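# Reorient a wooden block in the left palm

## Task

The wooden block starts resting loose on the upward-facing palm of the left hand. Rotate it inside that hand until its orientation relative to the hand matches the two goal pictures. Only the left hand may be used (its wrist camera, camera post and the arm's final link count as part of it), and the right arm and hand must never touch the left hand. The task fails if the block contacts anything other than this hand or leaves it. To finish: keep the block still for a moment, resting on the palm or fingers, clear of the wrist, camera and post, with the palm pointing straight up, and with no left-hand motor showing "moving" or "overload" or building toward a shutdown (a motor dead from the very first reading is ignored). Then declare completion. At that point the hand is opened automatically, and the block must still be correctly oriented on the open hand; anything held in place only by the robot does not count.

## Robot and tools

Robot: two arms, left_arm and right_arm, each ending in the same 16-motor four-digit hand (index, middle, ring, thumb). Both hands are right hands, so they are not mirror images. In this task only the left hand works. The right arm should stay still and well away from it.

Frames. Results report positions in a shared scene frame: origin on the table top midway between the arms, +z up, +x out over the table, and left_arm on the +y side. The names left and right do not refer to image sides. Each arm has a hand point just in front of the palm, where thumb and fingertips meet in a pinch. Its axes are +z along the straightened fingers toward the tips, +x across the palm away from the thumb, and +y out of the palm face. The palm face sits at y = -0.062 m. A rigid mast on the palm side near the wrist (x +0.05 to +0.10, z -0.16 to -0.11, reaching y = +0.06 m) can collide with things. Only the rubber fingertip caps grip well.

execute_actions takes {"actions": [...]} holding at most one item.
- An empty list just returns the current state.
- An item with "steps" only (up to 300) is a wait. Nothing new is sent, and time is counted from the previous result.
- An item with "rows" (1 to 15 rows) plus "steps" (up to 15, default 15) is a motion. Each control step lasts 1/30 s and uses one row. If there are fewer rows than steps, the last row is repeated.
- The optional "pictures" boolean switches camera images on or off.

Each row has exactly 48 numbers, each in [-1, 1], even when one arm does nothing. The first 24 belong to the left arm and the next 24 to the right arm. Within each arm the order is:
- dx, dy, dz, rx, ry, rz
- index_mcp, index_abd, index_pip, index_dip
- middle_mcp, middle_abd, middle_pip, middle_dip
- ring_mcp, ring_abd, ring_pip, ring_dip
- thumb_cmc, thumb_axl, thumb_mcp, thumb_ipl
- current_limit, speed

The six motion numbers are an offset, not a pose. They are expressed in that hand point's own axes and scaled so that 1.0 = 0.6 m of travel or 180 degrees of turn. rx, ry, rz together form a single rotation vector. The offset is counted from the hand point pose in the most recent result that reports it. Before any such result exists, and for the second or later calls within one reply, it is counted from where the arm is when the action begins. Every row uses that same base, not the previous row. All zeros therefore pulls the arm back to the base pose; it is not a hold. Each step is clipped to within 70 mm and 16 degrees of the measured pose. Arms often stop a centimetre or more short, usually low. The left elbow may sag a little more on every action unless you aim back at the pose you want.

The sixteen finger numbers are absolute goal angles, spread linearly between each hinge's stops. Brackets give the angle at +1 and at -1, then the value at which the hinge is straight.
- _mcp (-18, +128; +0.75): moving toward -1 curls the finger toward the palm at the knuckle.
- _abd (-60, +60; 0.00): moving toward -1 swings the finger sideways away from the thumb.
- _pip (-29, +108; +0.58) and _dip (-21, +117; +0.70) bend the middle and last joints.
- thumb_cmc (-20, +120; +0.71): moving toward -1 swings the thumb from beside the palm to in front of it.
- thumb_axl (-27, +140; +0.68) rolls the thumb about its length.
- thumb_mcp (-69, +109; +0.23) and thumb_ipl (-77, +108; +0.17) bend the thumb. With axl straight they bend it toward +z; at axl -0.40 they bend it in the cmc swing direction.

current_limit maps -1..+1 to 0..550 mA, never below 11 mA, and also limits speed. speed sets the set-point rate to (speed+1)/2 of 5.9 rad/s. Both start at +0.4 and -0.6 and keep their last written value. A zero for a finger is a real goal. To leave a hand unchanged, resend its hand_goal values along with hand_current_limit and hand_speed.

Result lines:
- The state line gives each arm's hand point position in metres and its quat_wxyz in the scene frame.
- hand_goal, hand_measured and hand_current_ma (positive means pushing toward -1) have one entry per motor.
- hand_state gives one word per motor: moving, goal, blocked or overload.
- "pose unreachable" means the clearance check altered or blocked that arm's command. HELD marks the steps where this happened.
- "Hand target" shows the pose the controller is currently driving toward.
- MOTOR HOT appears from 85 °C. An OVER-TEMPERATURE FAULT means the arm dropped after reaching 100 °C.

A finger presses only while its goal lies past the object's surface. Repeating hand_goal keeps a grip; sending hand_measured loosens it.

Cameras: cam_low (896x504), cam_left_wrist and cam_right_wrist (504x504 each). zoom_image takes camera and region [x0, y0, x1, y1] in pixels, at most 504x504, and returns an enlarged crop. show_instructions displays the goal pictures. read_manual returns licence text. finished_scene with scene set to the current number ends and grades the scene, and cannot be undone.

Things to avoid:
- Letting the block drop, leave the hand, or touch the mast region incorrectly or anything outside the left hand.
- Knocking anything off the table.
- Any contact between the two arms, and especially hard hits.
- Any motor drawing 495 mA or more for 5 s, which shuts it down for 10 s.
- Long high-current holds that heat the motors.
- Tilting the palm away from straight up at the end.
- Leaving any motor moving or pressing hard when you declare completion.

Each tool is called after "Request:" in YAML: its name, and indented under it one key for each argument.

## Session

Request:
show_instructions:

Request:
execute_actions:
  actions: []

Reference images for this scene: goal picture from the wrist camera place, goal picture looking into the palm.

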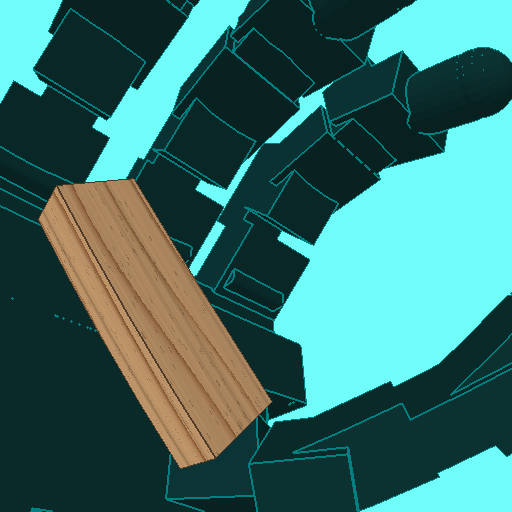

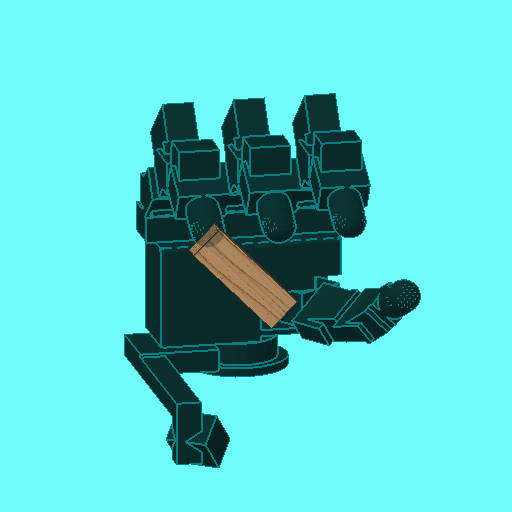

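Scene clock: 0.00 s of 4800.00 s.
left_arm: end_effector_position=(+0.3634, +0.1297, +0.3751) hand_goal=(+0.046, +0.000, -0.008, +0.280, +0.046, +0.000, -0.008, +0.280, +0.046, +0.000, -0.008, +0.280, -0.104, +0.266, +0.032, -0.018) hand_measured=(+0.062, +0.000, -0.006, +0.282, +0.064, +0.000, -0.006, +0.282, +0.062, +0.000, -0.006, +0.282, -0.090, +0.270, +0.034, -0.016) hand_current_ma=(+91, +0, +15, +14, +94, +0, +15, +12, +89, +0, +15, +12, +70, +27, +10, +11) hand_state=(goal, goal, goal, goal, goal, goal, goal, goal, goal, goal, goal, goal, goal, goal, goal, goal) hand_current_limit=0.40 hand_speed=-0.60 end_effector_quat_wxyz=(+0.616, +0.650, +0.318, +0.312) | right_arm: end_effector_position=(+0.3521, -0.7402, +0.5904) hand_goal=(+0.754, +0.000, +0.576, +0.696, +0.754, +0.000, +0.576, +0.696, +0.754, +0.000, +0.576, +0.696, +0.714, +0.678, +0.226, +0.168) hand_measured=(+0.754, +0.000, +0.576, +0.696, +0.754, +0.000, +0.576, +0.696, +0.754, +0.000, +0.576, +0.696, +0.714, +0.678, +0.226, +0.168) hand_current_ma=(+0, +0, +0, +0, +0, +0, +0, +0, +0, +0, +0, +0, +0, +0, +0, +0) hand_state=(goal, goal, goal, goal, goal, goal, goal, goal, goal, goal, goal, goal, goal, goal, goal, goal) hand_current_limit=0.40 hand_speed=-0.60 end_effector_quat_wxyz=(+0.640, +0.619, +0.319, +0.325)
Joint positions: left_arm=[-0.43   1.141  0.588  0.506  0.053  0.016] | right_arm=[-0.7    1.029  1.05   0.009 -0.011 -0.006]
Joint velocities: left_arm=[ 0.005  0.024  0.007  0.012 -0.066  0.022] | right_arm=[ 0.005 -0.015 -0.002  0.012 -0.125 -0.022]
Motor temperatures (°C, as the motors report them): left_arm=[27 31 43 29 28 25] | right_arm=[28 26 54 30 25 27]
Hand target (left_arm): +0.366, +0.128, +0.394; +0.628, +0.639, +0.311, +0.318
Hand target (right_arm): +0.348, -0.737, +0.614; +0.653, +0.605, +0.312, +0.332

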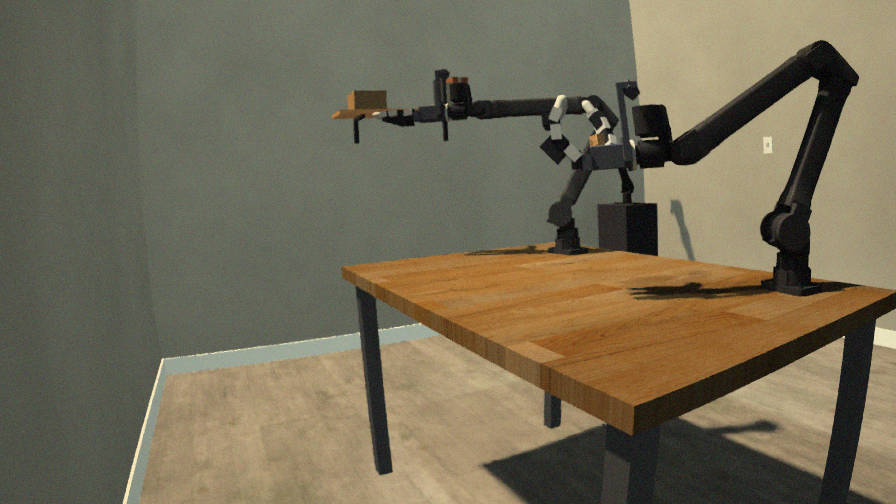

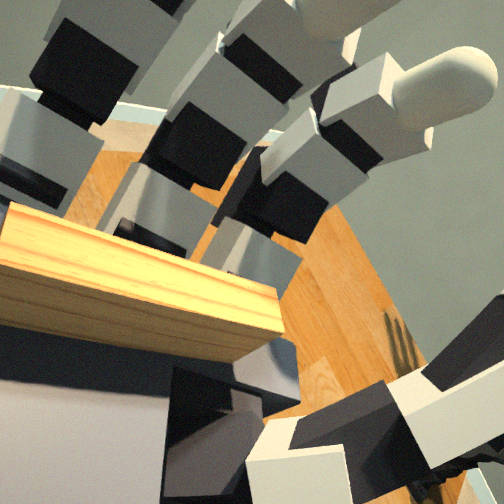

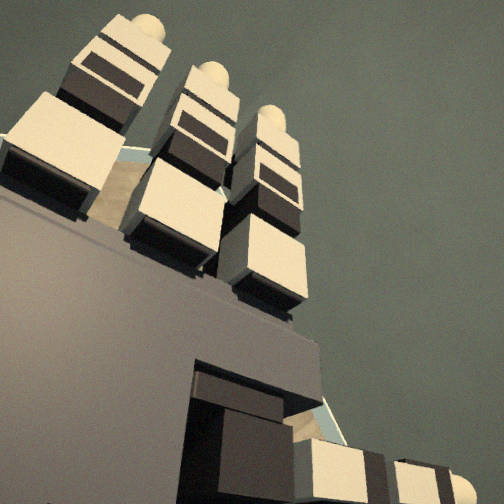

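Request:
execute_actions:
  actions:
    - {"rows": [[0, 0.0315, 0, -0.0135, 0, 0, 0.046, 0, -0.008, 0.28, 0.0, 0, -0.64, 0.07, 0.046, 0, -0.008, 0.28, 0.714, 0.678, 0.226, 0.168, 0.4, -0.3, 0, 0.04, 0, -0.0135, 0, 0, 0.754, 0, 0.576, 0.696, 0.754, 0, 0.576, 0.696, 0.754, 0, 0.576, 0.696, 0.714, 0.678, 0.226, 0.168, 0.4, -0.6]], "steps": 15}
  pictures: false

Request:
execute_actions:
  actions:
    - {"rows": [[0, 0.0315, 0, -0.0135, 0, 0, 0.046, 0, -0.008, 0.28, 0.0, 0, -0.64, 0.07, 0.046, 0, -0.008, 0.28, 0.714, 0.678, 0.226, 0.168, 0.4, -0.3, 0, 0.04, 0, -0.0135, 0, 0, 0.754, 0, 0.576, 0.696, 0.754, 0, 0.576, 0.696, 0.754, 0, 0.576, 0.696, 0.714, 0.678, 0.226, 0.168, 0.4, -0.6]], "steps": 10}
  pictures: false

Request:
execute_actions:
  actions:
    - {"rows": [[0, 0.0315, 0, -0.0135, 0, 0, 0.046, 0, -0.008, 0.28, -0.25, 0, -0.64, 0.07, 0.046, 0, -0.008, 0.28, 0.714, 0.678, 0.226, 0.168, 0.4, -0.6, 0, 0.04, 0, -0.0135, 0, 0, 0.754, 0, 0.576, 0.696, 0.754, 0, 0.576, 0.696, 0.754, 0, 0.576, 0.696, 0.714, 0.678, 0.226, 0.168, 0.4, -0.6]], "steps": 15}

Scene clock: 60.50 s of 4800.00 s.
left_arm: end_effector_position=(+0.3634, +0.1297, +0.3751) hand_goal=(+0.046, +0.000, -0.008, +0.280, +0.000, +0.000, -0.640, +0.070, +0.046, +0.000, -0.008, +0.280, +0.714, +0.678, +0.226, +0.168) hand_measured=(+0.062, +0.000, -0.006, +0.282, +0.014, +0.000, -0.438, +0.072, +0.062, +0.000, -0.006, +0.282, +0.360, +0.624, +0.224, +0.166) hand_current_ma=(+90, +0, +15, +14, +72, +0, +48, +11, +89, +0, +15, +12, -1, -56, -11, -13) hand_state=(goal, goal, goal, goal, goal, goal, moving, goal, goal, goal, goal, goal, moving, moving, goal, goal) hand_current_limit=0.40 hand_speed=-0.30 end_effector_quat_wxyz=(+0.616, +0.650, +0.318, +0.312) | right_arm: end_effector_position=(+0.3521, -0.7402, +0.5904) hand_goal=(+0.754, +0.000, +0.576, +0.696, +0.754, +0.000, +0.576, +0.696, +0.754, +0.000, +0.576, +0.696, +0.714, +0.678, +0.226, +0.168) hand_measured=(+0.762, +0.000, +0.576, +0.696, +0.764, +0.000, +0.576, +0.696, +0.764, +0.000, +0.576, +0.696, +0.724, +0.678, +0.226, +0.168) hand_current_ma=(+52, +0, +5, +0, +54, +0, +5, +0, +53, +0, +5, +0, +51, -4, -1, -2) hand_state=(goal, goal, goal, goal, goal, goal, goal, goal, goal, goal, goal, goal, goal, goal, goal, goal) hand_current_limit=0.40 hand_speed=-0.60 end_effector_quat_wxyz=(+0.640, +0.619, +0.319, +0.325)
Joint positions: left_arm=[-0.43   1.141  0.588  0.506  0.053  0.016] | right_arm=[-0.7    1.029  1.05   0.009 -0.011 -0.006]
Joint velocities: left_arm=[-0.005  0.005 -0.012 -0.012  0.037 -0.037] | right_arm=[-0.005 -0.015  0.002 -0.007 -0.051 -0.007]
Motor temperatures (°C, as the motors report them): left_arm=[27 32 53 29 28 25] | right_arm=[28 27 68 30 25 27]
Hand target (left_arm): +0.364, +0.129, +0.394; +0.629, +0.637, +0.311, +0.318
Hand target (right_arm): +0.351, -0.739, +0.614; +0.653, +0.605, +0.312, +0.332
Off the commanded pose (left_arm): 0.019 m, 2 deg.
Off the commanded pose (right_arm): 0.024 m, 2 deg.
Steps of this call (steps 1 to 1800: nothing new was sent; steps 1801 to 1815: all 15 steps of this action). Readings (end_effector_position | what the end effector reports):
1801: left_arm (+0.3634, +0.1297, +0.3751) | right_arm (+0.3521, -0.7402, +0.5904) | left_arm hand_goal=(+0.046, +0.000, -0.008, +0.280, +0.000, +0.000, -0.640, +0.070, +0.046, +0.000, -0.008, +0.280, +0.714, +0.678, +0.226, +0.168) hand_measured=(+0.062, +0.000, -0.006, +0.282, +0.064, +0.000, -0.006, +0.282, +0.062, +0.000, -0.006, +0.282, -0.090, +0.270, +0.034, -0.016) hand_current_ma=(+91, +0, +15, +14, +94, +0, +15, +12, +89, +0, +15, +12, +70, +27, +10, +11) hand_state=(goal, goal, goal, goal, moving, goal, moving, moving, goal, goal, goal, goal, moving, moving, moving, moving) hand_current_limit=0.40 hand_speed=-0.30 | right_arm hand_goal=(+0.754, +0.000, +0.576, +0.696, +0.754, +0.000, +0.576, +0.696, +0.754, +0.000, +0.576, +0.696, +0.714, +0.678, +0.226, +0.168) hand_measured=(+0.762, +0.000, +0.576, +0.696, +0.764, +0.000, +0.576, +0.696, +0.764, +0.000, +0.576, +0.696, +0.724, +0.678, +0.226, +0.168) hand_current_ma=(+52, +0, +5, +0, +54, +0, +5, +0, +53, +0, +5, +0, +51, -4, -1, -2) hand_state=(goal, goal, goal, goal, goal, goal, goal, goal, goal, goal, goal, goal, goal, goal, goal, goal) hand_current_limit=0.40 hand_speed=-0.60
1802: left_arm (+0.3634, +0.1297, +0.3751) | right_arm (+0.3521, -0.7402, +0.5904) | left_arm hand_goal=(+0.046, +0.000, -0.008, +0.280, +0.000, +0.000, -0.640, +0.070, +0.046, +0.000, -0.008, +0.280, +0.714, +0.678, +0.226, +0.168) hand_measured=(+0.062, +0.000, -0.006, +0.282, +0.064, +0.000, -0.006, +0.282, +0.062, +0.000, -0.006, +0.282, -0.090, +0.270, +0.034, -0.016) hand_current_ma=(+91, +0, +15, +14, +192, +0, +120, +123, +89, +0, +15, +12, -57, -84, -120, -104) hand_state=(goal, goal, goal, goal, moving, goal, moving, moving, goal, goal, goal, goal, moving, moving, moving, moving) hand_current_limit=0.40 hand_speed=-0.30 | right_arm hand_goal=(+0.754, +0.000, +0.576, +0.696, +0.754, +0.000, +0.576, +0.696, +0.754, +0.000, +0.576, +0.696, +0.714, +0.678, +0.226, +0.168) hand_measured=(+0.762, +0.000, +0.576, +0.696, +0.764, +0.000, +0.576, +0.696, +0.764, +0.000, +0.576, +0.696, +0.724, +0.678, +0.226, +0.168) hand_current_ma=(+52, +0, +5, +0, +54, +0, +5, +0, +53, +0, +5, +0, +51, -4, -1, -2) hand_state=(goal, goal, goal, goal, goal, goal, goal, goal, goal, goal, goal, goal, goal, goal, goal, goal) hand_current_limit=0.40 hand_speed=-0.60
1804: left_arm (+0.3634, +0.1297, +0.3751) | right_arm (+0.3521, -0.7402, +0.5904) | left_arm hand_goal=(+0.046, +0.000, -0.008, +0.280, +0.000, +0.000, -0.640, +0.070, +0.046, +0.000, -0.008, +0.280, +0.714, +0.678, +0.226, +0.168) hand_measured=(+0.062, +0.000, -0.006, +0.282, +0.026, +0.000, -0.062, +0.228, +0.062, +0.000, -0.006, +0.282, -0.036, +0.318, +0.072, +0.024) hand_current_ma=(+90, +0, +15, +14, +64, +0, +69, +84, +89, +0, +15, +12, -17, -59, -70, -70) hand_state=(goal, goal, goal, goal, moving, goal, moving, moving, goal, goal, goal, goal, moving, moving, moving, moving) hand_current_limit=0.40 hand_speed=-0.30 | right_arm hand_goal=(+0.754, +0.000, +0.576, +0.696, +0.754, +0.000, +0.576, +0.696, +0.754, +0.000, +0.576, +0.696, +0.714, +0.678, +0.226, +0.168) hand_measured=(+0.762, +0.000, +0.576, +0.696, +0.764, +0.000, +0.576, +0.696, +0.764, +0.000, +0.576, +0.696, +0.724, +0.678, +0.226, +0.168) hand_current_ma=(+52, +0, +5, +0, +54, +0, +5, +0, +53, +0, +5, +0, +51, -4, -1, -2) hand_state=(goal, goal, goal, goal, goal, goal, goal, goal, goal, goal, goal, goal, goal, goal, goal, goal) hand_current_limit=0.40 hand_speed=-0.60
1808: left_arm (+0.3634, +0.1297, +0.3751) | right_arm (+0.3521, -0.7402, +0.5904) | left_arm hand_goal=(+0.046, +0.000, -0.008, +0.280, +0.000, +0.000, -0.640, +0.070, +0.046, +0.000, -0.008, +0.280, +0.714, +0.678, +0.226, +0.168) hand_measured=(+0.062, +0.000, -0.006, +0.282, +0.016, +0.000, -0.198, +0.110, +0.062, +0.000, -0.006, +0.282, +0.102, +0.428, +0.162, +0.120) hand_current_ma=(+90, +0, +15, +14, +82, +0, +53, +33, +89, +0, +15, +12, -10, -54, -48, -55) hand_state=(goal, goal, goal, goal, goal, goal, moving, moving, goal, goal, goal, goal, moving, moving, moving, moving) hand_current_limit=0.40 hand_speed=-0.30 | right_arm hand_goal=(+0.754, +0.000, +0.576, +0.696, +0.754, +0.000, +0.576, +0.696, +0.754, +0.000, +0.576, +0.696, +0.714, +0.678, +0.226, +0.168) hand_measured=(+0.762, +0.000, +0.576, +0.696, +0.764, +0.000, +0.576, +0.696, +0.764, +0.000, +0.576, +0.696, +0.724, +0.678, +0.226, +0.168) hand_current_ma=(+52, +0, +5, +0, +54, +0, +5, +0, +53, +0, +5, +0, +51, -4, -1, -2) hand_state=(goal, goal, goal, goal, goal, goal, goal, goal, goal, goal, goal, goal, goal, goal, goal, goal) hand_current_limit=0.40 hand_speed=-0.60
1815: the state above

Scene clock: 60.83 s of 4800.00 s.
left_arm: end_effector_position=(+0.3634, +0.1297, +0.3751) hand_goal=(+0.046, +0.000, -0.008, +0.280, +0.000, +0.000, -0.640, +0.070, +0.046, +0.000, -0.008, +0.280, +0.714, +0.678, +0.226, +0.168) hand_measured=(+0.062, +0.000, -0.006, +0.282, +0.012, +0.000, -0.640, +0.072, +0.062, +0.000, -0.006, +0.282, +0.716, +0.676, +0.224, +0.166) hand_current_ma=(+90, +0, +15, +14, +64, +0, +2, +11, +89, +0, +15, +12, +71, -14, -10, -13) hand_state=(goal, goal, goal, goal, goal, goal, goal, goal, goal, goal, goal, goal, moving, goal, goal, goal) hand_current_limit=0.40 hand_speed=-0.30 end_effector_quat_wxyz=(+0.616, +0.650, +0.318, +0.312) | right_arm: end_effector_position=(+0.3521, -0.7402, +0.5904) hand_goal=(+0.754, +0.000, +0.576, +0.696, +0.754, +0.000, +0.576, +0.696, +0.754, +0.000, +0.576, +0.696, +0.714, +0.678, +0.226, +0.168) hand_measured=(+0.762, +0.000, +0.576, +0.696, +0.764, +0.000, +0.576, +0.696, +0.764, +0.000, +0.576, +0.696, +0.724, +0.678, +0.226, +0.168) hand_current_ma=(+52, +0, +5, +0, +54, +0, +5, +0, +53, +0, +5, +0, +51, -4, -1, -2) hand_state=(goal, goal, goal, goal, goal, goal, goal, goal, goal, goal, goal, goal, goal, goal, goal, goal) hand_current_limit=0.40 hand_speed=-0.60 end_effector_quat_wxyz=(+0.640, +0.619, +0.319, +0.325)
Joint positions: left_arm=[-0.43   1.141  0.588  0.506  0.053  0.016] | right_arm=[-0.7    1.029  1.05   0.009 -0.011 -0.006]
Joint velocities: left_arm=[-0.005  0.005  0.007 -0.007 -0.081  0.037] | right_arm=[ 0.005 -0.005  0.002  0.012  0.066  0.022]
Motor temperatures (°C, as the motors report them): left_arm=[27 32 53 29 28 25] | right_arm=[28 27 68 30 25 27]
Hand target (left_arm): +0.364, +0.129, +0.394; +0.629, +0.637, +0.311, +0.318
Hand target (right_arm): +0.351, -0.739, +0.614; +0.653, +0.605, +0.312, +0.332
Off the commanded pose (left_arm): 0.019 m, 2 deg.
Off the commanded pose (right_arm): 0.024 m, 2 deg.
Steps of this call (steps 1 to 10: all 10 steps of this action). Readings (end_effector_position | what the end effector reports):
1: left_arm (+0.3634, +0.1297, +0.3751) | right_arm (+0.3521, -0.7402, +0.5904) | left_arm hand_goal=(+0.046, +0.000, -0.008, +0.280, +0.000, +0.000, -0.640, +0.070, +0.046, +0.000, -0.008, +0.280, +0.714, +0.678, +0.226, +0.168) hand_measured=(+0.062, +0.000, -0.006, +0.282, +0.014, +0.000, -0.472, +0.072, +0.062, +0.000, -0.006, +0.282, +0.396, +0.652, +0.224, +0.166) hand_current_ma=(+90, +0, +15, +14, +71, +0, +48, +11, +89, +0, +15, +12, +0, -9, -10, -13) hand_state=(goal, goal, goal, goal, goal, goal, moving, goal, goal, goal, goal, goal, moving, moving, goal, goal) hand_current_limit=0.40 hand_speed=-0.30 | right_arm hand_goal=(+0.754, +0.000, +0.576, +0.696, +0.754, +0.000, +0.576, +0.696, +0.754, +0.000, +0.576, +0.696, +0.714, +0.678, +0.226, +0.168) hand_measured=(+0.762, +0.000, +0.576, +0.696, +0.764, +0.000, +0.576, +0.696, +0.764, +0.000, +0.576, +0.696, +0.724, +0.678, +0.226, +0.168) hand_current_ma=(+52, +0, +5, +0, +54, +0, +5, +0, +53, +0, +5, +0, +51, -4, -1, -2) hand_state=(goal, goal, goal, goal, goal, goal, goal, goal, goal, goal, goal, goal, goal, goal, goal, goal) hand_current_limit=0.40 hand_speed=-0.60
2: left_arm (+0.3634, +0.1297, +0.3751) | right_arm (+0.3521, -0.7402, +0.5904) | left_arm hand_goal=(+0.046, +0.000, -0.008, +0.280, +0.000, +0.000, -0.640, +0.070, +0.046, +0.000, -0.008, +0.280, +0.714, +0.678, +0.226, +0.168) hand_measured=(+0.062, +0.000, -0.006, +0.282, +0.014, +0.000, -0.506, +0.072, +0.062, +0.000, -0.006, +0.282, +0.434, +0.668, +0.224, +0.166) hand_current_ma=(+90, +0, +15, +14, +70, +0, +47, +11, +89, +0, +15, +12, +0, -2, -10, -13) hand_state=(goal, goal, goal, goal, goal, goal, moving, goal, goal, goal, goal, goal, moving, moving, goal, goal) hand_current_limit=0.40 hand_speed=-0.30 | right_arm hand_goal=(+0.754, +0.000, +0.576, +0.696, +0.754, +0.000, +0.576, +0.696, +0.754, +0.000, +0.576, +0.696, +0.714, +0.678, +0.226, +0.168) hand_measured=(+0.762, +0.000, +0.576, +0.696, +0.764, +0.000, +0.576, +0.696, +0.764, +0.000, +0.576, +0.696, +0.724, +0.678, +0.226, +0.168) hand_current_ma=(+52, +0, +5, +0, +54, +0, +5, +0, +53, +0, +5, +0, +51, -4, -1, -2) hand_state=(goal, goal, goal, goal, goal, goal, goal, goal, goal, goal, goal, goal, goal, goal, goal, goal) hand_current_limit=0.40 hand_speed=-0.60
4: left_arm (+0.3634, +0.1297, +0.3751) | right_arm (+0.3521, -0.7402, +0.5904) | left_arm hand_goal=(+0.046, +0.000, -0.008, +0.280, +0.000, +0.000, -0.640, +0.070, +0.046, +0.000, -0.008, +0.280, +0.714, +0.678, +0.226, +0.168) hand_measured=(+0.062, +0.000, -0.006, +0.282, +0.012, +0.000, -0.576, +0.072, +0.062, +0.000, -0.006, +0.282, +0.508, +0.676, +0.224, +0.166) hand_current_ma=(+90, +0, +15, +14, +68, +0, +46, +11, +89, +0, +15, +12, +2, -12, -10, -13) hand_state=(goal, goal, goal, goal, goal, goal, moving, goal, goal, goal, goal, goal, moving, moving, goal, goal) hand_current_limit=0.40 hand_speed=-0.30 | right_arm hand_goal=(+0.754, +0.000, +0.576, +0.696, +0.754, +0.000, +0.576, +0.696, +0.754, +0.000, +0.576, +0.696, +0.714, +0.678, +0.226, +0.168) hand_measured=(+0.762, +0.000, +0.576, +0.696, +0.764, +0.000, +0.576, +0.696, +0.764, +0.000, +0.576, +0.696, +0.724, +0.678, +0.226, +0.168) hand_current_ma=(+52, +0, +5, +0, +54, +0, +5, +0, +53, +0, +5, +0, +51, -4, -1, -2) hand_state=(goal, goal, goal, goal, goal, goal, goal, goal, goal, goal, goal, goal, goal, goal, goal, goal) hand_current_limit=0.40 hand_speed=-0.60
8: left_arm (+0.3634, +0.1297, +0.3751) | right_arm (+0.3521, -0.7402, +0.5904) | left_arm hand_goal=(+0.046, +0.000, -0.008, +0.280, +0.000, +0.000, -0.640, +0.070, +0.046, +0.000, -0.008, +0.280, +0.714, +0.678, +0.226, +0.168) hand_measured=(+0.062, +0.000, -0.006, +0.282, +0.012, +0.000, -0.638, +0.072, +0.062, +0.000, -0.006, +0.282, +0.658, +0.676, +0.224, +0.166) hand_current_ma=(+90, +0, +15, +14, +64, +0, +1, +11, +89, +0, +15, +12, +3, -14, -10, -13) hand_state=(goal, goal, goal, goal, goal, goal, moving, goal, goal, goal, goal, goal, moving, goal, goal, goal) hand_current_limit=0.40 hand_speed=-0.30 | right_arm hand_goal=(+0.754, +0.000, +0.576, +0.696, +0.754, +0.000, +0.576, +0.696, +0.754, +0.000, +0.576, +0.696, +0.714, +0.678, +0.226, +0.168) hand_measured=(+0.762, +0.000, +0.576, +0.696, +0.764, +0.000, +0.576, +0.696, +0.764, +0.000, +0.576, +0.696, +0.724, +0.678, +0.226, +0.168) hand_current_ma=(+52, +0, +5, +0, +54, +0, +5, +0, +53, +0, +5, +0, +51, -4, -1, -2) hand_state=(goal, goal, goal, goal, goal, goal, goal, goal, goal, goal, goal, goal, goal, goal, goal, goal) hand_current_limit=0.40 hand_speed=-0.60
10: the state above

Scene clock: 61.33 s of 4800.00 s.
left_arm: end_effector_position=(+0.3634, +0.1297, +0.3751) hand_goal=(+0.046, +0.000, -0.008, +0.280, -0.250, +0.000, -0.640, +0.070, +0.046, +0.000, -0.008, +0.280, +0.714, +0.678, +0.226, +0.168) hand_measured=(+0.062, +0.000, -0.006, +0.282, -0.244, +0.000, -0.640, +0.072, +0.062, +0.000, -0.006, +0.282, +0.724, +0.676, +0.224, +0.166) hand_current_ma=(+90, +0, +15, +14, +31, +0, -1, +11, +89, +0, +15, +12, +52, -14, -10, -13) hand_state=(goal, goal, goal, goal, goal, goal, goal, goal, goal, goal, goal, goal, goal, goal, goal, goal) hand_current_limit=0.40 hand_speed=-0.60 end_effector_quat_wxyz=(+0.616, +0.650, +0.318, +0.312) | right_arm: end_effector_position=(+0.3521, -0.7402, +0.5904) hand_goal=(+0.754, +0.000, +0.576, +0.696, +0.754, +0.000, +0.576, +0.696, +0.754, +0.000, +0.576, +0.696, +0.714, +0.678, +0.226, +0.168) hand_measured=(+0.762, +0.000, +0.576, +0.696, +0.764, +0.000, +0.576, +0.696, +0.764, +0.000, +0.576, +0.696, +0.724, +0.678, +0.226, +0.168) hand_current_ma=(+52, +0, +5, +0, +54, +0, +5, +0, +53, +0, +5, +0, +51, -4, -1, -2) hand_state=(goal, goal, goal, goal, goal, goal, goal, goal, goal, goal, goal, goal, goal, goal, goal, goal) hand_current_limit=0.40 hand_speed=-0.60 end_effector_quat_wxyz=(+0.640, +0.619, +0.319, +0.325)
Joint positions: left_arm=[-0.43   1.141  0.588  0.506  0.053  0.016] | right_arm=[-0.7    1.029  1.05   0.009 -0.011 -0.006]
Joint velocities: left_arm=[ 0.005  0.005  0.002 -0.007  0.022 -0.051] | right_arm=[ 0.005  0.005 -0.027  0.017 -0.037  0.037]
Motor temperatures (°C, as the motors report them): left_arm=[27 32 53 29 28 25] | right_arm=[28 27 68 30 25 27]
Hand target (left_arm): +0.364, +0.129, +0.394; +0.629, +0.637, +0.311, +0.318
Hand target (right_arm): +0.351, -0.739, +0.614; +0.653, +0.605, +0.312, +0.332
Off the commanded pose (left_arm): 0.019 m, 2 deg.
Off the commanded pose (right_arm): 0.024 m, 2 deg.
Steps of this call (steps 1 to 15: all 15 steps of this action). Readings (end_effector_position | what the end effector reports):
1: left_arm (+0.3634, +0.1297, +0.3751) | right_arm (+0.3521, -0.7402, +0.5904) | left_arm hand_goal=(+0.046, +0.000, -0.008, +0.280, -0.250, +0.000, -0.640, +0.070, +0.046, +0.000, -0.008, +0.280, +0.714, +0.678, +0.226, +0.168) hand_measured=(+0.062, +0.000, -0.006, +0.282, +0.012, +0.000, -0.640, +0.072, +0.062, +0.000, -0.006, +0.282, +0.722, +0.676, +0.224, +0.166) hand_current_ma=(+90, +0, +15, +14, +64, +0, +2, +11, +89, +0, +15, +12, +59, -14, -10, -13) hand_state=(goal, goal, goal, goal, moving, goal, goal, goal, goal, goal, goal, goal, moving, goal, goal, goal) hand_current_limit=0.40 hand_speed=-0.60 | right_arm hand_goal=(+0.754, +0.000, +0.576, +0.696, +0.754, +0.000, +0.576, +0.696, +0.754, +0.000, +0.576, +0.696, +0.714, +0.678, +0.226, +0.168) hand_measured=(+0.762, +0.000, +0.576, +0.696, +0.764, +0.000, +0.576, +0.696, +0.764, +0.000, +0.576, +0.696, +0.724, +0.678, +0.226, +0.168) hand_current_ma=(+52, +0, +5, +0, +54, +0, +5, +0, +53, +0, +5, +0, +51, -4, -1, -2) hand_state=(goal, goal, goal, goal, goal, goal, goal, goal, goal, goal, goal, goal, goal, goal, goal, goal) hand_current_limit=0.40 hand_speed=-0.60
2: left_arm (+0.3634, +0.1297, +0.3751) | right_arm (+0.3521, -0.7402, +0.5904) | left_arm hand_goal=(+0.046, +0.000, -0.008, +0.280, -0.250, +0.000, -0.640, +0.070, +0.046, +0.000, -0.008, +0.280, +0.714, +0.678, +0.226, +0.168) hand_measured=(+0.062, +0.000, -0.006, +0.282, +0.012, +0.000, -0.640, +0.072, +0.062, +0.000, -0.006, +0.282, +0.724, +0.676, +0.224, +0.166) hand_current_ma=(+90, +0, +15, +14, +127, +0, +2, +11, +89, +0, +15, +12, +52, -14, -10, -13) hand_state=(goal, goal, goal, goal, moving, goal, goal, goal, goal, goal, goal, goal, moving, goal, goal, goal) hand_current_limit=0.40 hand_speed=-0.60 | right_arm hand_goal=(+0.754, +0.000, +0.576, +0.696, +0.754, +0.000, +0.576, +0.696, +0.754, +0.000, +0.576, +0.696, +0.714, +0.678, +0.226, +0.168) hand_measured=(+0.762, +0.000, +0.576, +0.696, +0.764, +0.000, +0.576, +0.696, +0.764, +0.000, +0.576, +0.696, +0.724, +0.678, +0.226, +0.168) hand_current_ma=(+52, +0, +5, +0, +54, +0, +5, +0, +53, +0, +5, +0, +51, -4, -1, -2) hand_state=(goal, goal, goal, goal, goal, goal, goal, goal, goal, goal, goal, goal, goal, goal, goal, goal) hand_current_limit=0.40 hand_speed=-0.60
4: left_arm (+0.3634, +0.1297, +0.3751) | right_arm (+0.3521, -0.7402, +0.5904) | left_arm hand_goal=(+0.046, +0.000, -0.008, +0.280, -0.250, +0.000, -0.640, +0.070, +0.046, +0.000, -0.008, +0.280, +0.714, +0.678, +0.226, +0.168) hand_measured=(+0.062, +0.000, -0.006, +0.282, -0.028, +0.000, -0.640, +0.072, +0.062, +0.000, -0.006, +0.282, +0.724, +0.676, +0.224, +0.166) hand_current_ma=(+90, +0, +15, +14, +94, +0, +2, +11, +89, +0, +15, +12, +51, -14, -10, -13) hand_state=(goal, goal, goal, goal, moving, goal, goal, goal, goal, goal, goal, goal, goal, goal, goal, goal) hand_current_limit=0.40 hand_speed=-0.60 | right_arm hand_goal=(+0.754, +0.000, +0.576, +0.696, +0.754, +0.000, +0.576, +0.696, +0.754, +0.000, +0.576, +0.696, +0.714, +0.678, +0.226, +0.168) hand_measured=(+0.762, +0.000, +0.576, +0.696, +0.764, +0.000, +0.576, +0.696, +0.764, +0.000, +0.576, +0.696, +0.724, +0.678, +0.226, +0.168) hand_current_ma=(+52, +0, +5, +0, +54, +0, +5, +0, +53, +0, +5, +0, +51, -4, -1, -2) hand_state=(goal, goal, goal, goal, goal, goal, goal, goal, goal, goal, goal, goal, goal, goal, goal, goal) hand_current_limit=0.40 hand_speed=-0.60
8: left_arm (+0.3634, +0.1297, +0.3751) | right_arm (+0.3521, -0.7402, +0.5904) | left_arm hand_goal=(+0.046, +0.000, -0.008, +0.280, -0.250, +0.000, -0.640, +0.070, +0.046, +0.000, -0.008, +0.280, +0.714, +0.678, +0.226, +0.168) hand_measured=(+0.062, +0.000, -0.006, +0.282, -0.138, +0.000, -0.640, +0.072, +0.062, +0.000, -0.006, +0.282, +0.724, +0.676, +0.224, +0.166) hand_current_ma=(+90, +0, +15, +14, +88, +0, +1, +11, +89, +0, +15, +12, +52, -14, -10, -13) hand_state=(goal, goal, goal, goal, moving, goal, goal, goal, goal, goal, goal, goal, goal, goal, goal, goal) hand_current_limit=0.40 hand_speed=-0.60 | right_arm hand_goal=(+0.754, +0.000, +0.576, +0.696, +0.754, +0.000, +0.576, +0.696, +0.754, +0.000, +0.576, +0.696, +0.714, +0.678, +0.226, +0.168) hand_measured=(+0.762, +0.000, +0.576, +0.696, +0.764, +0.000, +0.576, +0.696, +0.764, +0.000, +0.576, +0.696, +0.724, +0.678, +0.226, +0.168) hand_current_ma=(+52, +0, +5, +0, +54, +0, +5, +0, +53, +0, +5, +0, +51, -4, -1, -2) hand_state=(goal, goal, goal, goal, goal, goal, goal, goal, goal, goal, goal, goal, goal, goal, goal, goal) hand_current_limit=0.40 hand_speed=-0.60
15: the state above

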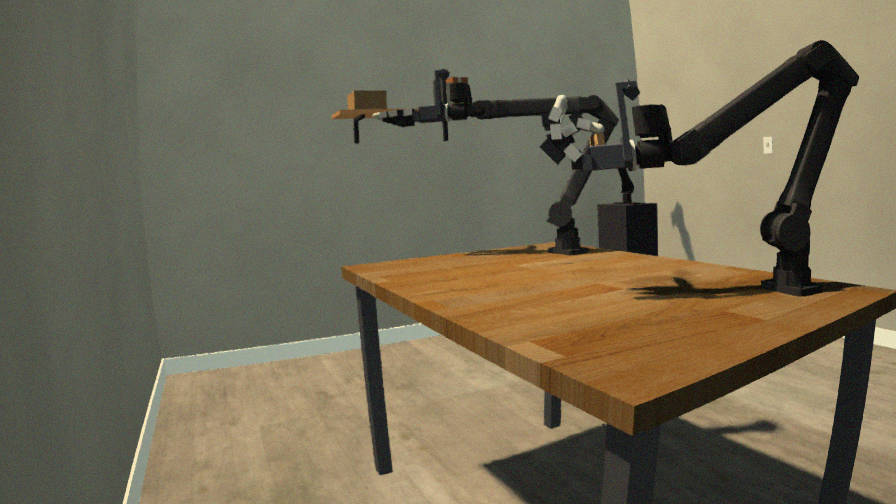

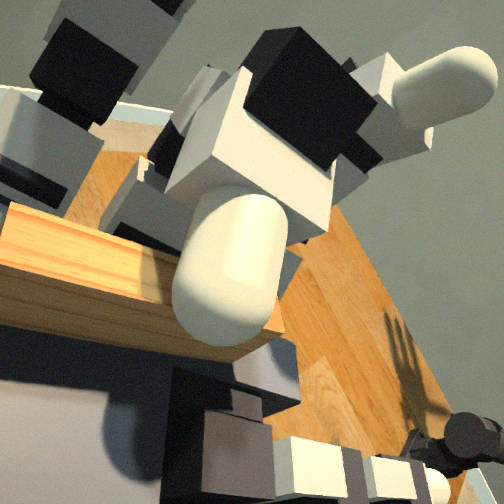

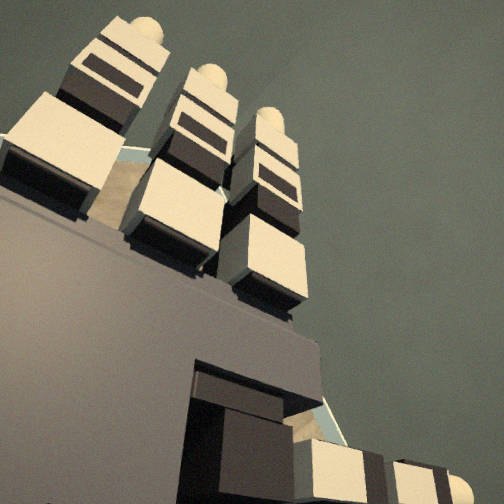

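Request:
execute_actions:
  actions:
    - {"rows": [[0, 0.0315, 0, -0.0135, 0, 0, 0.046, 0, -0.008, 0.28, -0.5, 0, -0.64, 0.07, 0.046, 0, -0.008, 0.28, 0.714, 0.678, 0.226, 0.168, 0.4, -0.7, 0, 0.04, 0, -0.0135, 0, 0, 0.754, 0, 0.576, 0.696, 0.754, 0, 0.576, 0.696, 0.754, 0, 0.576, 0.696, 0.714, 0.678, 0.226, 0.168, 0.4, -0.6]], "steps": 15}

Scene clock: 67.07 s of 4800.00 s.
left_arm: end_effector_position=(+0.3634, +0.1297, +0.3751) hand_goal=(+0.046, +0.000, -0.008, +0.280, -0.500, +0.000, -0.640, +0.070, +0.046, +0.000, -0.008, +0.280, +0.714, +0.678, +0.226, +0.168) hand_measured=(+0.062, +0.000, -0.006, +0.282, -0.354, +0.000, -0.606, +0.084, +0.062, +0.000, -0.006, +0.282, +0.724, +0.676, +0.224, +0.166) hand_current_ma=(+90, +0, +15, +14, +374, +0, +175, +83, +89, +0, +15, +12, +52, -14, -10, -13) hand_state=(goal, goal, goal, goal, moving, goal, moving, goal, goal, goal, goal, goal, goal, goal, goal, goal) hand_current_limit=0.40 hand_speed=-0.70 end_effector_quat_wxyz=(+0.616, +0.650, +0.318, +0.312) | right_arm: end_effector_position=(+0.3521, -0.7402, +0.5904) hand_goal=(+0.754, +0.000, +0.576, +0.696, +0.754, +0.000, +0.576, +0.696, +0.754, +0.000, +0.576, +0.696, +0.714, +0.678, +0.226, +0.168) hand_measured=(+0.762, +0.000, +0.576, +0.696, +0.764, +0.000, +0.576, +0.696, +0.764, +0.000, +0.576, +0.696, +0.724, +0.678, +0.226, +0.168) hand_current_ma=(+52, +0, +5, +0, +54, +0, +5, +0, +53, +0, +5, +0, +51, -4, -1, -2) hand_state=(goal, goal, goal, goal, goal, goal, goal, goal, goal, goal, goal, goal, goal, goal, goal, goal) hand_current_limit=0.40 hand_speed=-0.60 end_effector_quat_wxyz=(+0.640, +0.619, +0.319, +0.325)
Joint positions: left_arm=[-0.43   1.141  0.588  0.506  0.053  0.016] | right_arm=[-0.7    1.029  1.05   0.009 -0.011 -0.006]
Joint velocities: left_arm=[-0.005 -0.005 -0.007  0.002 -0.066 -0.037] | right_arm=[-0.015 -0.005  0.007 -0.012 -0.037 -0.022]
Motor temperatures (°C, as the motors report them): left_arm=[27 32 53 29 28 25] | right_arm=[28 27 69 30 25 27]
Hand target (left_arm): +0.364, +0.129, +0.394; +0.629, +0.637, +0.311, +0.318
Hand target (right_arm): +0.351, -0.739, +0.614; +0.653, +0.605, +0.312, +0.332
Off the commanded pose (left_arm): 0.019 m, 2 deg.
Off the commanded pose (right_arm): 0.024 m, 2 deg.
Steps of this call (steps 1 to 157: nothing new was sent; steps 158 to 172: all 15 steps of this action). Readings (end_effector_position | what the end effector reports):
158: left_arm (+0.3634, +0.1297, +0.3751) | right_arm (+0.3521, -0.7402, +0.5904) | left_arm hand_goal=(+0.046, +0.000, -0.008, +0.280, -0.500, +0.000, -0.640, +0.070, +0.046, +0.000, -0.008, +0.280, +0.714, +0.678, +0.226, +0.168) hand_measured=(+0.062, +0.000, -0.006, +0.282, -0.244, +0.000, -0.640, +0.072, +0.062, +0.000, -0.006, +0.282, +0.724, +0.676, +0.224, +0.166) hand_current_ma=(+90, +0, +15, +14, +30, +0, -1, +11, +89, +0, +15, +12, +52, -14, -10, -13) hand_state=(goal, goal, goal, goal, moving, goal, goal, goal, goal, goal, goal, goal, goal, goal, goal, goal) hand_current_limit=0.40 hand_speed=-0.70 | right_arm hand_goal=(+0.754, +0.000, +0.576, +0.696, +0.754, +0.000, +0.576, +0.696, +0.754, +0.000, +0.576, +0.696, +0.714, +0.678, +0.226, +0.168) hand_measured=(+0.762, +0.000, +0.576, +0.696, +0.764, +0.000, +0.576, +0.696, +0.764, +0.000, +0.576, +0.696, +0.724, +0.678, +0.226, +0.168) hand_current_ma=(+52, +0, +5, +0, +54, +0, +5, +0, +53, +0, +5, +0, +51, -4, -1, -2) hand_state=(goal, goal, goal, goal, goal, goal, goal, goal, goal, goal, goal, goal, goal, goal, goal, goal) hand_current_limit=0.40 hand_speed=-0.60
159: left_arm (+0.3634, +0.1297, +0.3751) | right_arm (+0.3521, -0.7402, +0.5904) | left_arm hand_goal=(+0.046, +0.000, -0.008, +0.280, -0.500, +0.000, -0.640, +0.070, +0.046, +0.000, -0.008, +0.280, +0.714, +0.678, +0.226, +0.168) hand_measured=(+0.062, +0.000, -0.006, +0.282, -0.244, +0.000, -0.640, +0.072, +0.062, +0.000, -0.006, +0.282, +0.724, +0.676, +0.224, +0.166) hand_current_ma=(+90, +0, +15, +14, +77, +0, -1, +11, +89, +0, +15, +12, +52, -14, -10, -13) hand_state=(goal, goal, goal, goal, moving, goal, goal, goal, goal, goal, goal, goal, goal, goal, goal, goal) hand_current_limit=0.40 hand_speed=-0.70 | right_arm hand_goal=(+0.754, +0.000, +0.576, +0.696, +0.754, +0.000, +0.576, +0.696, +0.754, +0.000, +0.576, +0.696, +0.714, +0.678, +0.226, +0.168) hand_measured=(+0.762, +0.000, +0.576, +0.696, +0.764, +0.000, +0.576, +0.696, +0.764, +0.000, +0.576, +0.696, +0.724, +0.678, +0.226, +0.168) hand_current_ma=(+52, +0, +5, +0, +54, +0, +5, +0, +53, +0, +5, +0, +51, -4, -1, -2) hand_state=(goal, goal, goal, goal, goal, goal, goal, goal, goal, goal, goal, goal, goal, goal, goal, goal) hand_current_limit=0.40 hand_speed=-0.60
161: left_arm (+0.3634, +0.1297, +0.3751) | right_arm (+0.3521, -0.7402, +0.5904) | left_arm hand_goal=(+0.046, +0.000, -0.008, +0.280, -0.500, +0.000, -0.640, +0.070, +0.046, +0.000, -0.008, +0.280, +0.714, +0.678, +0.226, +0.168) hand_measured=(+0.062, +0.000, -0.006, +0.282, -0.274, +0.000, -0.640, +0.072, +0.062, +0.000, -0.006, +0.282, +0.724, +0.676, +0.224, +0.166) hand_current_ma=(+90, +0, +15, +14, +67, +0, -1, +11, +89, +0, +15, +12, +52, -14, -10, -13) hand_state=(goal, goal, goal, goal, moving, goal, goal, goal, goal, goal, goal, goal, goal, goal, goal, goal) hand_current_limit=0.40 hand_speed=-0.70 | right_arm hand_goal=(+0.754, +0.000, +0.576, +0.696, +0.754, +0.000, +0.576, +0.696, +0.754, +0.000, +0.576, +0.696, +0.714, +0.678, +0.226, +0.168) hand_measured=(+0.762, +0.000, +0.576, +0.696, +0.764, +0.000, +0.576, +0.696, +0.764, +0.000, +0.576, +0.696, +0.724, +0.678, +0.226, +0.168) hand_current_ma=(+52, +0, +5, +0, +54, +0, +5, +0, +53, +0, +5, +0, +51, -4, -1, -2) hand_state=(goal, goal, goal, goal, goal, goal, goal, goal, goal, goal, goal, goal, goal, goal, goal, goal) hand_current_limit=0.40 hand_speed=-0.60
165: left_arm (+0.3634, +0.1297, +0.3751) | right_arm (+0.3521, -0.7402, +0.5904) | left_arm hand_goal=(+0.046, +0.000, -0.008, +0.280, -0.500, +0.000, -0.640, +0.070, +0.046, +0.000, -0.008, +0.280, +0.714, +0.678, +0.226, +0.168) hand_measured=(+0.062, +0.000, -0.006, +0.282, -0.328, +0.000, -0.622, +0.076, +0.062, +0.000, -0.006, +0.282, +0.724, +0.676, +0.224, +0.166) hand_current_ma=(+90, +0, +15, +14, +311, +0, +127, +56, +89, +0, +15, +12, +52, -14, -10, -13) hand_state=(goal, goal, goal, goal, moving, goal, moving, moving, goal, goal, goal, goal, goal, goal, goal, goal) hand_current_limit=0.40 hand_speed=-0.70 | right_arm hand_goal=(+0.754, +0.000, +0.576, +0.696, +0.754, +0.000, +0.576, +0.696, +0.754, +0.000, +0.576, +0.696, +0.714, +0.678, +0.226, +0.168) hand_measured=(+0.762, +0.000, +0.576, +0.696, +0.764, +0.000, +0.576, +0.696, +0.764, +0.000, +0.576, +0.696, +0.724, +0.678, +0.226, +0.168) hand_current_ma=(+52, +0, +5, +0, +54, +0, +5, +0, +53, +0, +5, +0, +51, -4, -1, -2) hand_state=(goal, goal, goal, goal, goal, goal, goal, goal, goal, goal, goal, goal, goal, goal, goal, goal) hand_current_limit=0.40 hand_speed=-0.60
172: the state above

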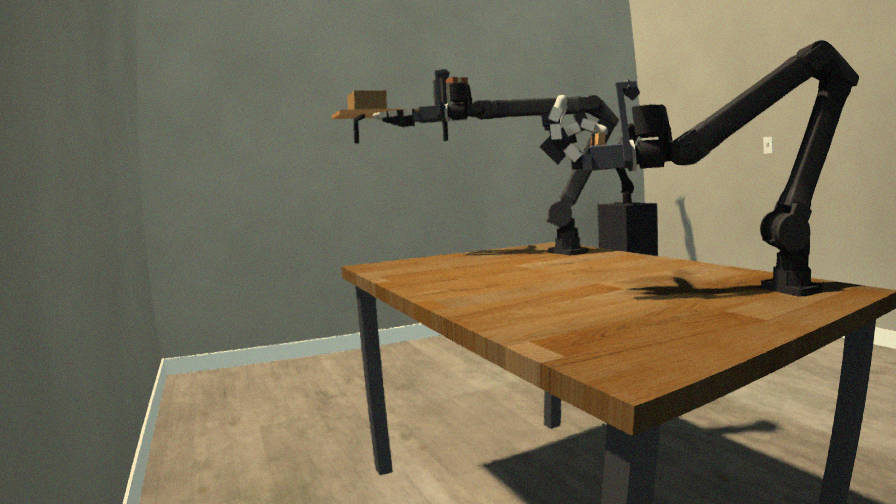

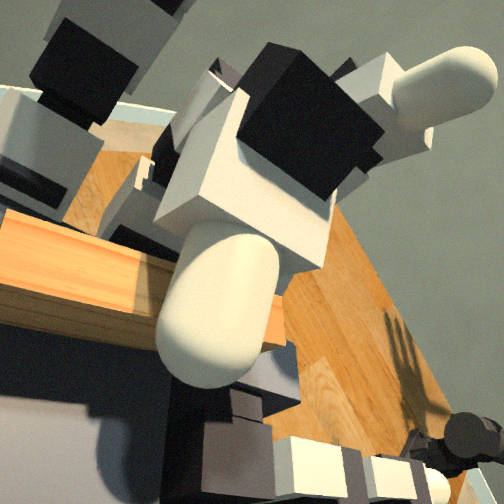

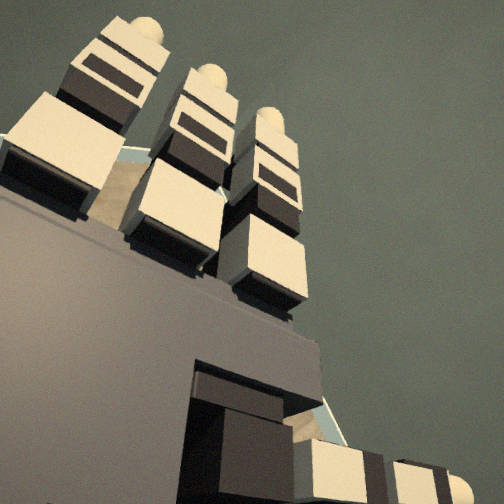

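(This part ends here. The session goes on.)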